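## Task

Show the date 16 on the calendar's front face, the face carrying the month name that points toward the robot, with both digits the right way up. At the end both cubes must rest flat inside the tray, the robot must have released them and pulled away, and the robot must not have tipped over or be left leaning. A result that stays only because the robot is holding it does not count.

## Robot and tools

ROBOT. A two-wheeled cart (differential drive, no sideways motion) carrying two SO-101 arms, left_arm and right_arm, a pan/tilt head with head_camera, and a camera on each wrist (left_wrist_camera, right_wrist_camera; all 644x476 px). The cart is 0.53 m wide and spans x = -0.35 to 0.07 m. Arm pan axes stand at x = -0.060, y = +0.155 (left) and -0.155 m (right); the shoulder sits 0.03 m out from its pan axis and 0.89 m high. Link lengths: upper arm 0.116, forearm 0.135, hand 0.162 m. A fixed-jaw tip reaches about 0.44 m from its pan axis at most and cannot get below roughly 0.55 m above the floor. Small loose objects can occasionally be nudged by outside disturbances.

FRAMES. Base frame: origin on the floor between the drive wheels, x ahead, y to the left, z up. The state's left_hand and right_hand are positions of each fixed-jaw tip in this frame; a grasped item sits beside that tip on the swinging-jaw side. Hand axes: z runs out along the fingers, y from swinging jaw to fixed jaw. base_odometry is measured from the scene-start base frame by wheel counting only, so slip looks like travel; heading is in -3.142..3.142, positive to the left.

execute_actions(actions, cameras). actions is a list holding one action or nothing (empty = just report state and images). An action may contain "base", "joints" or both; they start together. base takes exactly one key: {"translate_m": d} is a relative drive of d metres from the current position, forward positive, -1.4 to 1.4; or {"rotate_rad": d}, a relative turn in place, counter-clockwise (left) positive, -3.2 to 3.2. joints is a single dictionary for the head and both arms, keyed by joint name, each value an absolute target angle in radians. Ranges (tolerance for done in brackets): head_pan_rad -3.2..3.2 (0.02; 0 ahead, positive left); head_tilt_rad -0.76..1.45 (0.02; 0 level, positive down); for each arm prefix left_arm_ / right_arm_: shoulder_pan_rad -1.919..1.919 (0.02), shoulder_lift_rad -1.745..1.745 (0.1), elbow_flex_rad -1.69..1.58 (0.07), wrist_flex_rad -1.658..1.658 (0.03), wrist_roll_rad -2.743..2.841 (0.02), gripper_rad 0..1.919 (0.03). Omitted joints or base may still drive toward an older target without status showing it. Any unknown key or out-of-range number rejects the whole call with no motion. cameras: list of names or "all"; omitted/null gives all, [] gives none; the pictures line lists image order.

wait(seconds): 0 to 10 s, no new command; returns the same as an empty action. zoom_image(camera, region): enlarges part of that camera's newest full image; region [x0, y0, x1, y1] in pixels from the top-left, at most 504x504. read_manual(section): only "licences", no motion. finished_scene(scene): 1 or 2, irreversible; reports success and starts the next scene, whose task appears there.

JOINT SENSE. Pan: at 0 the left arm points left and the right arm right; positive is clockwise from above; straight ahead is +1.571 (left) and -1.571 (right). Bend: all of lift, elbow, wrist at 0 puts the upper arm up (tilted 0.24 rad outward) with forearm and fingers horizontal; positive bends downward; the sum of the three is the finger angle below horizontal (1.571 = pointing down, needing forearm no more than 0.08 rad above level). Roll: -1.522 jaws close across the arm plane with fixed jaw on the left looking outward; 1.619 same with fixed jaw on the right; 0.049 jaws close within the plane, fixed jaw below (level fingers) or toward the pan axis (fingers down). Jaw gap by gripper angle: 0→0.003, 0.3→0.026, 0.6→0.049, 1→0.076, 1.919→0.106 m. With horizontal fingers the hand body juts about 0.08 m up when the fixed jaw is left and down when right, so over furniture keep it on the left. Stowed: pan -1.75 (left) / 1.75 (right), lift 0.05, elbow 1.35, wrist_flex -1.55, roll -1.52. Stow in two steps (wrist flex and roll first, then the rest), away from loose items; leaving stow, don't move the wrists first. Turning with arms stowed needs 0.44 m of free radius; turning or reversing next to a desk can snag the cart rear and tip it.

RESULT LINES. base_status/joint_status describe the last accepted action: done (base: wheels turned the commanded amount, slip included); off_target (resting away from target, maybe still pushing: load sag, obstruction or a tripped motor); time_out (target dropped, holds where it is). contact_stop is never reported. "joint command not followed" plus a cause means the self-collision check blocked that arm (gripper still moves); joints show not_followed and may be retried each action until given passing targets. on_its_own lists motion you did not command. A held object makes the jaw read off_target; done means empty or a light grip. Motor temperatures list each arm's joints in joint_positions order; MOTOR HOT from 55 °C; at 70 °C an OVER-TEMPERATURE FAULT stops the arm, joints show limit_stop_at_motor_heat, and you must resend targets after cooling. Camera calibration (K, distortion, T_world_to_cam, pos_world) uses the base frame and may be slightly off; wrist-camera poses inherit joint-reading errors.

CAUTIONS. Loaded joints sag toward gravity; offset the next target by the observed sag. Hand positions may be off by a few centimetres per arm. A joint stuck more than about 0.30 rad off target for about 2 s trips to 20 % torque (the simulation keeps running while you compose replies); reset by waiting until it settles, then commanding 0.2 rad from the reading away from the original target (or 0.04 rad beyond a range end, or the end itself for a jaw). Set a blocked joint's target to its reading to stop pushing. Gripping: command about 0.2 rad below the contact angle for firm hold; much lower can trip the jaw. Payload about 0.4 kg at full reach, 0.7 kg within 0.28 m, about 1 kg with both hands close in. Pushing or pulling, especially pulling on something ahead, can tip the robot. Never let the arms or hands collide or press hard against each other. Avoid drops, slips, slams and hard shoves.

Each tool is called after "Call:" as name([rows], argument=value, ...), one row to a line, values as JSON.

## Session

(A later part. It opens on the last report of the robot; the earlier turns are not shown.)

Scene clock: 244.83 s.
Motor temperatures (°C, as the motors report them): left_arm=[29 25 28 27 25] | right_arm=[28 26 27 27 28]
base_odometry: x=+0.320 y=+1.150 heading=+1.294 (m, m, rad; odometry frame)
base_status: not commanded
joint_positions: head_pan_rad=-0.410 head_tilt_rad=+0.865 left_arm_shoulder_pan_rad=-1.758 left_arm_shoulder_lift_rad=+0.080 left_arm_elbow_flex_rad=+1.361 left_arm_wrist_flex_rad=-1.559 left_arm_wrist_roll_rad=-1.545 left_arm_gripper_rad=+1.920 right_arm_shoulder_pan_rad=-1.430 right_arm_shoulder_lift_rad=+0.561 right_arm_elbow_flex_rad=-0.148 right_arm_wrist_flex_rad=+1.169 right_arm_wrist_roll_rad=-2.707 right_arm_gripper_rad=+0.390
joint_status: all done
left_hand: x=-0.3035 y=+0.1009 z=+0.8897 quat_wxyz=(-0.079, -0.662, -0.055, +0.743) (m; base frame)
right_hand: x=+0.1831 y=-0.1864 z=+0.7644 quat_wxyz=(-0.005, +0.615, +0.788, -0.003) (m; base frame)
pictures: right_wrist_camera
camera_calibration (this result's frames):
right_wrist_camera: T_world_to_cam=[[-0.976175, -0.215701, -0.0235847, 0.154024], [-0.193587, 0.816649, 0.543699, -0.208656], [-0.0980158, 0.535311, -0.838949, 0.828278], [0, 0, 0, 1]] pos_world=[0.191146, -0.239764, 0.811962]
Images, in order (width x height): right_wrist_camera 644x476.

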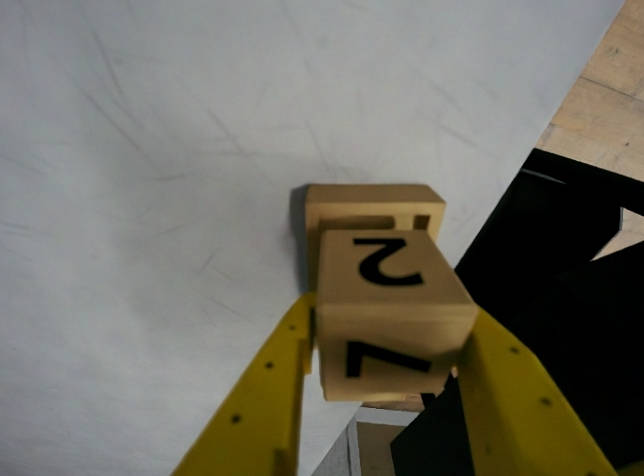

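Call:
execute_actions([
  {"joints":{"right_arm_shoulder_pan_rad":-1.452,"right_arm_shoulder_lift_rad":0.595,"right_arm_elbow_flex_rad":-0.13,"right_arm_wrist_flex_rad":1.095}},
], cameras=["right_wrist_camera"])

Call:
execute_actions([
  {"joints":{"right_arm_gripper_rad":0.6}},
], cameras=["right_wrist_camera"])

Call:
execute_actions([
  {"joints":{"right_arm_shoulder_lift_rad":0.42,"right_arm_elbow_flex_rad":-0.27,"right_arm_wrist_flex_rad":1.31}},
], cameras=[])

Call:
execute_actions([
  {"base":{"translate_m":-0.2},"joints":{"right_arm_shoulder_lift_rad":-0.3,"right_arm_shoulder_pan_rad":-1.0}},
], cameras=["head_camera"])

Call:
zoom_image(camera="head_camera", region=[240,150,400,270])

Scene clock: 254.43 s.
Motor temperatures (°C, as the motors report them): left_arm=[29 25 28 27 25] | right_arm=[28 26 27 27 28]
base_odometry: x=+0.320 y=+1.150 heading=+1.294 (m, m, rad; odometry frame)
base_status: not commanded
joint_positions: head_pan_rad=-0.410 head_tilt_rad=+0.865 left_arm_shoulder_pan_rad=-1.758 left_arm_shoulder_lift_rad=+0.080 left_arm_elbow_flex_rad=+1.361 left_arm_wrist_flex_rad=-1.559 left_arm_wrist_roll_rad=-1.545 left_arm_gripper_rad=+1.920 right_arm_shoulder_pan_rad=-1.439 right_arm_shoulder_lift_rad=+0.610 right_arm_elbow_flex_rad=-0.130 right_arm_wrist_flex_rad=+1.103 right_arm_wrist_roll_rad=-2.707 right_arm_gripper_rad=+0.390
joint_status: all done
left_hand: x=-0.3035 y=+0.1009 z=+0.8897 quat_wxyz=(-0.079, -0.662, -0.055, +0.743) (m; base frame)
right_hand: x=+0.1833 y=-0.1842 z=+0.7518 quat_wxyz=(-0.005, +0.612, +0.791, -0.003) (m; base frame)
pictures: right_wrist_camera
camera_calibration (this result's frames):
right_wrist_camera: T_world_to_cam=[[-0.974183, -0.224671, -0.0221484, 0.151366], [-0.200268, 0.814723, 0.544168, -0.203086], [-0.104214, 0.534555, -0.838684, 0.817357], [0, 0, 0, 1]] pos_world=[0.191967, -0.237456, 0.79937]
Images, in order (width x height): right_wrist_camera 644x476.

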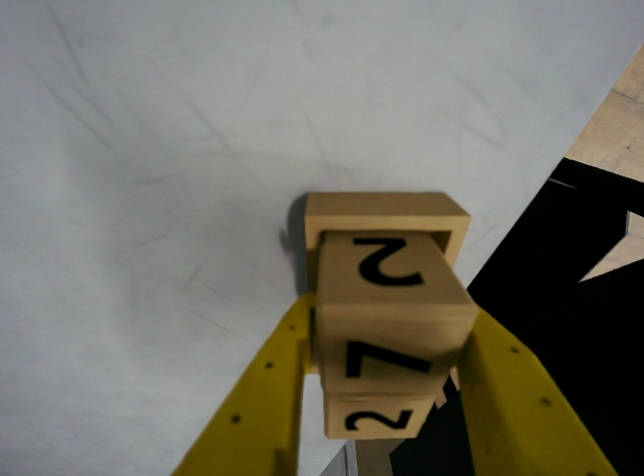

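Scene clock: 255.17 s.
Motor temperatures (°C, as the motors report them): left_arm=[29 25 28 27 25] | right_arm=[28 26 27 27 28]
base_odometry: x=+0.320 y=+1.150 heading=+1.294 (m, m, rad; odometry frame)
base_status: not commanded
joint_positions: head_pan_rad=-0.410 head_tilt_rad=+0.865 left_arm_shoulder_pan_rad=-1.758 left_arm_shoulder_lift_rad=+0.080 left_arm_elbow_flex_rad=+1.361 left_arm_wrist_flex_rad=-1.559 left_arm_wrist_roll_rad=-1.545 left_arm_gripper_rad=+1.920 right_arm_shoulder_pan_rad=-1.439 right_arm_shoulder_lift_rad=+0.610 right_arm_elbow_flex_rad=-0.130 right_arm_wrist_flex_rad=+1.103 right_arm_wrist_roll_rad=-2.707 right_arm_gripper_rad=+0.589
joint_status: all done
left_hand: x=-0.3035 y=+0.1009 z=+0.8897 quat_wxyz=(-0.079, -0.662, -0.055, +0.743) (m; base frame)
right_hand: x=+0.1833 y=-0.1842 z=+0.7518 quat_wxyz=(-0.005, +0.612, +0.791, -0.003) (m; base frame)
pictures: right_wrist_camera
camera_calibration (this result's frames):
right_wrist_camera: T_world_to_cam=[[-0.974183, -0.224671, -0.0221484, 0.151366], [-0.200268, 0.814723, 0.544168, -0.203086], [-0.104214, 0.534555, -0.838684, 0.817357], [0, 0, 0, 1]] pos_world=[0.191967, -0.237456, 0.79937]
Images, in order (width x height): right_wrist_camera 644x476.

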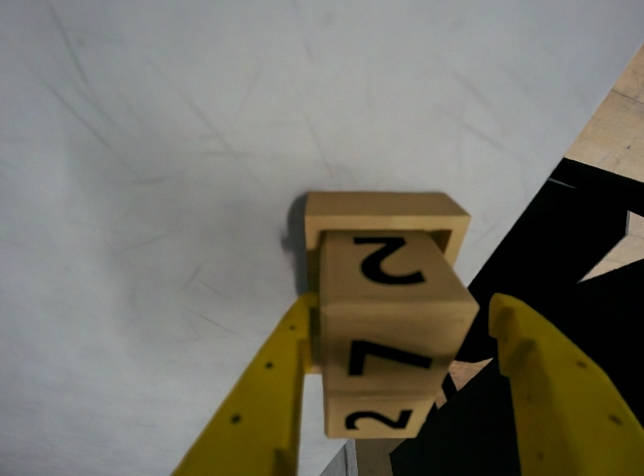

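Scene clock: 256.07 s.
Motor temperatures (°C, as the motors report them): left_arm=[29 25 28 27 25] | right_arm=[28 26 27 27 28]
base_odometry: x=+0.320 y=+1.150 heading=+1.294 (m, m, rad; odometry frame)
base_status: not commanded
joint_positions: head_pan_rad=-0.410 head_tilt_rad=+0.865 left_arm_shoulder_pan_rad=-1.758 left_arm_shoulder_lift_rad=+0.080 left_arm_elbow_flex_rad=+1.361 left_arm_wrist_flex_rad=-1.559 left_arm_wrist_roll_rad=-1.545 left_arm_gripper_rad=+1.920 right_arm_shoulder_pan_rad=-1.439 right_arm_shoulder_lift_rad=+0.472 right_arm_elbow_flex_rad=-0.234 right_arm_wrist_flex_rad=+1.302 right_arm_wrist_roll_rad=-2.707 right_arm_gripper_rad=+0.590
joint_status: all done
left_hand: x=-0.3035 y=+0.1009 z=+0.8897 quat_wxyz=(-0.079, -0.662, -0.055, +0.743) (m; base frame)
right_hand: x=+0.1892 y=-0.1849 z=+0.7945 quat_wxyz=(+0.013, +0.612, +0.791, +0.008) (m; base frame)
pictures: none
No camera images: the call's "cameras" was empty. Leave "cameras" out to get every camera's image.

Scene clock: 257.83 s.
Motor temperatures (°C, as the motors report them): left_arm=[29 25 28 27 25] | right_arm=[28 26 27 27 28]
base_odometry: x=+0.265 y=+0.958 heading=+1.295 (m, m, rad; odometry frame)
base_status: done
joint_positions: head_pan_rad=-0.410 head_tilt_rad=+0.865 left_arm_shoulder_pan_rad=-1.758 left_arm_shoulder_lift_rad=+0.080 left_arm_elbow_flex_rad=+1.361 left_arm_wrist_flex_rad=-1.559 left_arm_wrist_roll_rad=-1.545 left_arm_gripper_rad=+1.920 right_arm_shoulder_pan_rad=-1.011 right_arm_shoulder_lift_rad=-0.266 right_arm_elbow_flex_rad=-0.234 right_arm_wrist_flex_rad=+1.307 right_arm_wrist_roll_rad=-2.707 right_arm_gripper_rad=+0.590
joint_status: all done
left_hand: x=-0.3035 y=+0.1009 z=+0.8897 quat_wxyz=(-0.079, -0.662, -0.055, +0.743) (m; base frame)
right_hand: x=+0.1620 y=-0.2905 z=+0.9682 quat_wxyz=(+0.354, +0.711, +0.597, +0.115) (m; base frame)
pictures: head_camera
camera_calibration (this result's frames):
head_camera: T_world_to_cam=[[-0.390793, -0.920113, -0.0259434, 0.0066402], [-0.689073, 0.31112, -0.65451, 0.763584], [0.610294, -0.237901, -0.755608, 0.890187], [0, 0, 0, 1]] pos_world=[-0.0145161, -0.0196798, 1.17258]
Images, in order (width x height): head_camera 644x476.

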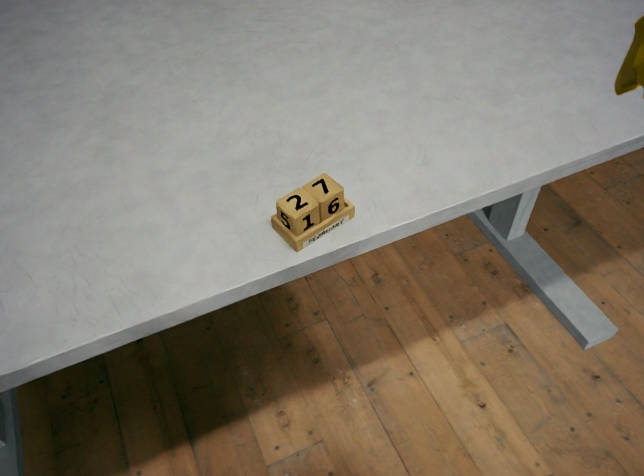

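Region (240, 150, 400, 270) of head_camera's 644x476 image, scaled by 3.150; it fills the top 378 rows of this view, and the rest is white.

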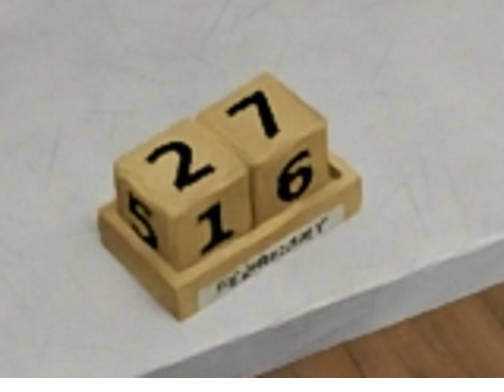

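Call:
finished_scene(scene=2)

The scene is finished: the task was done.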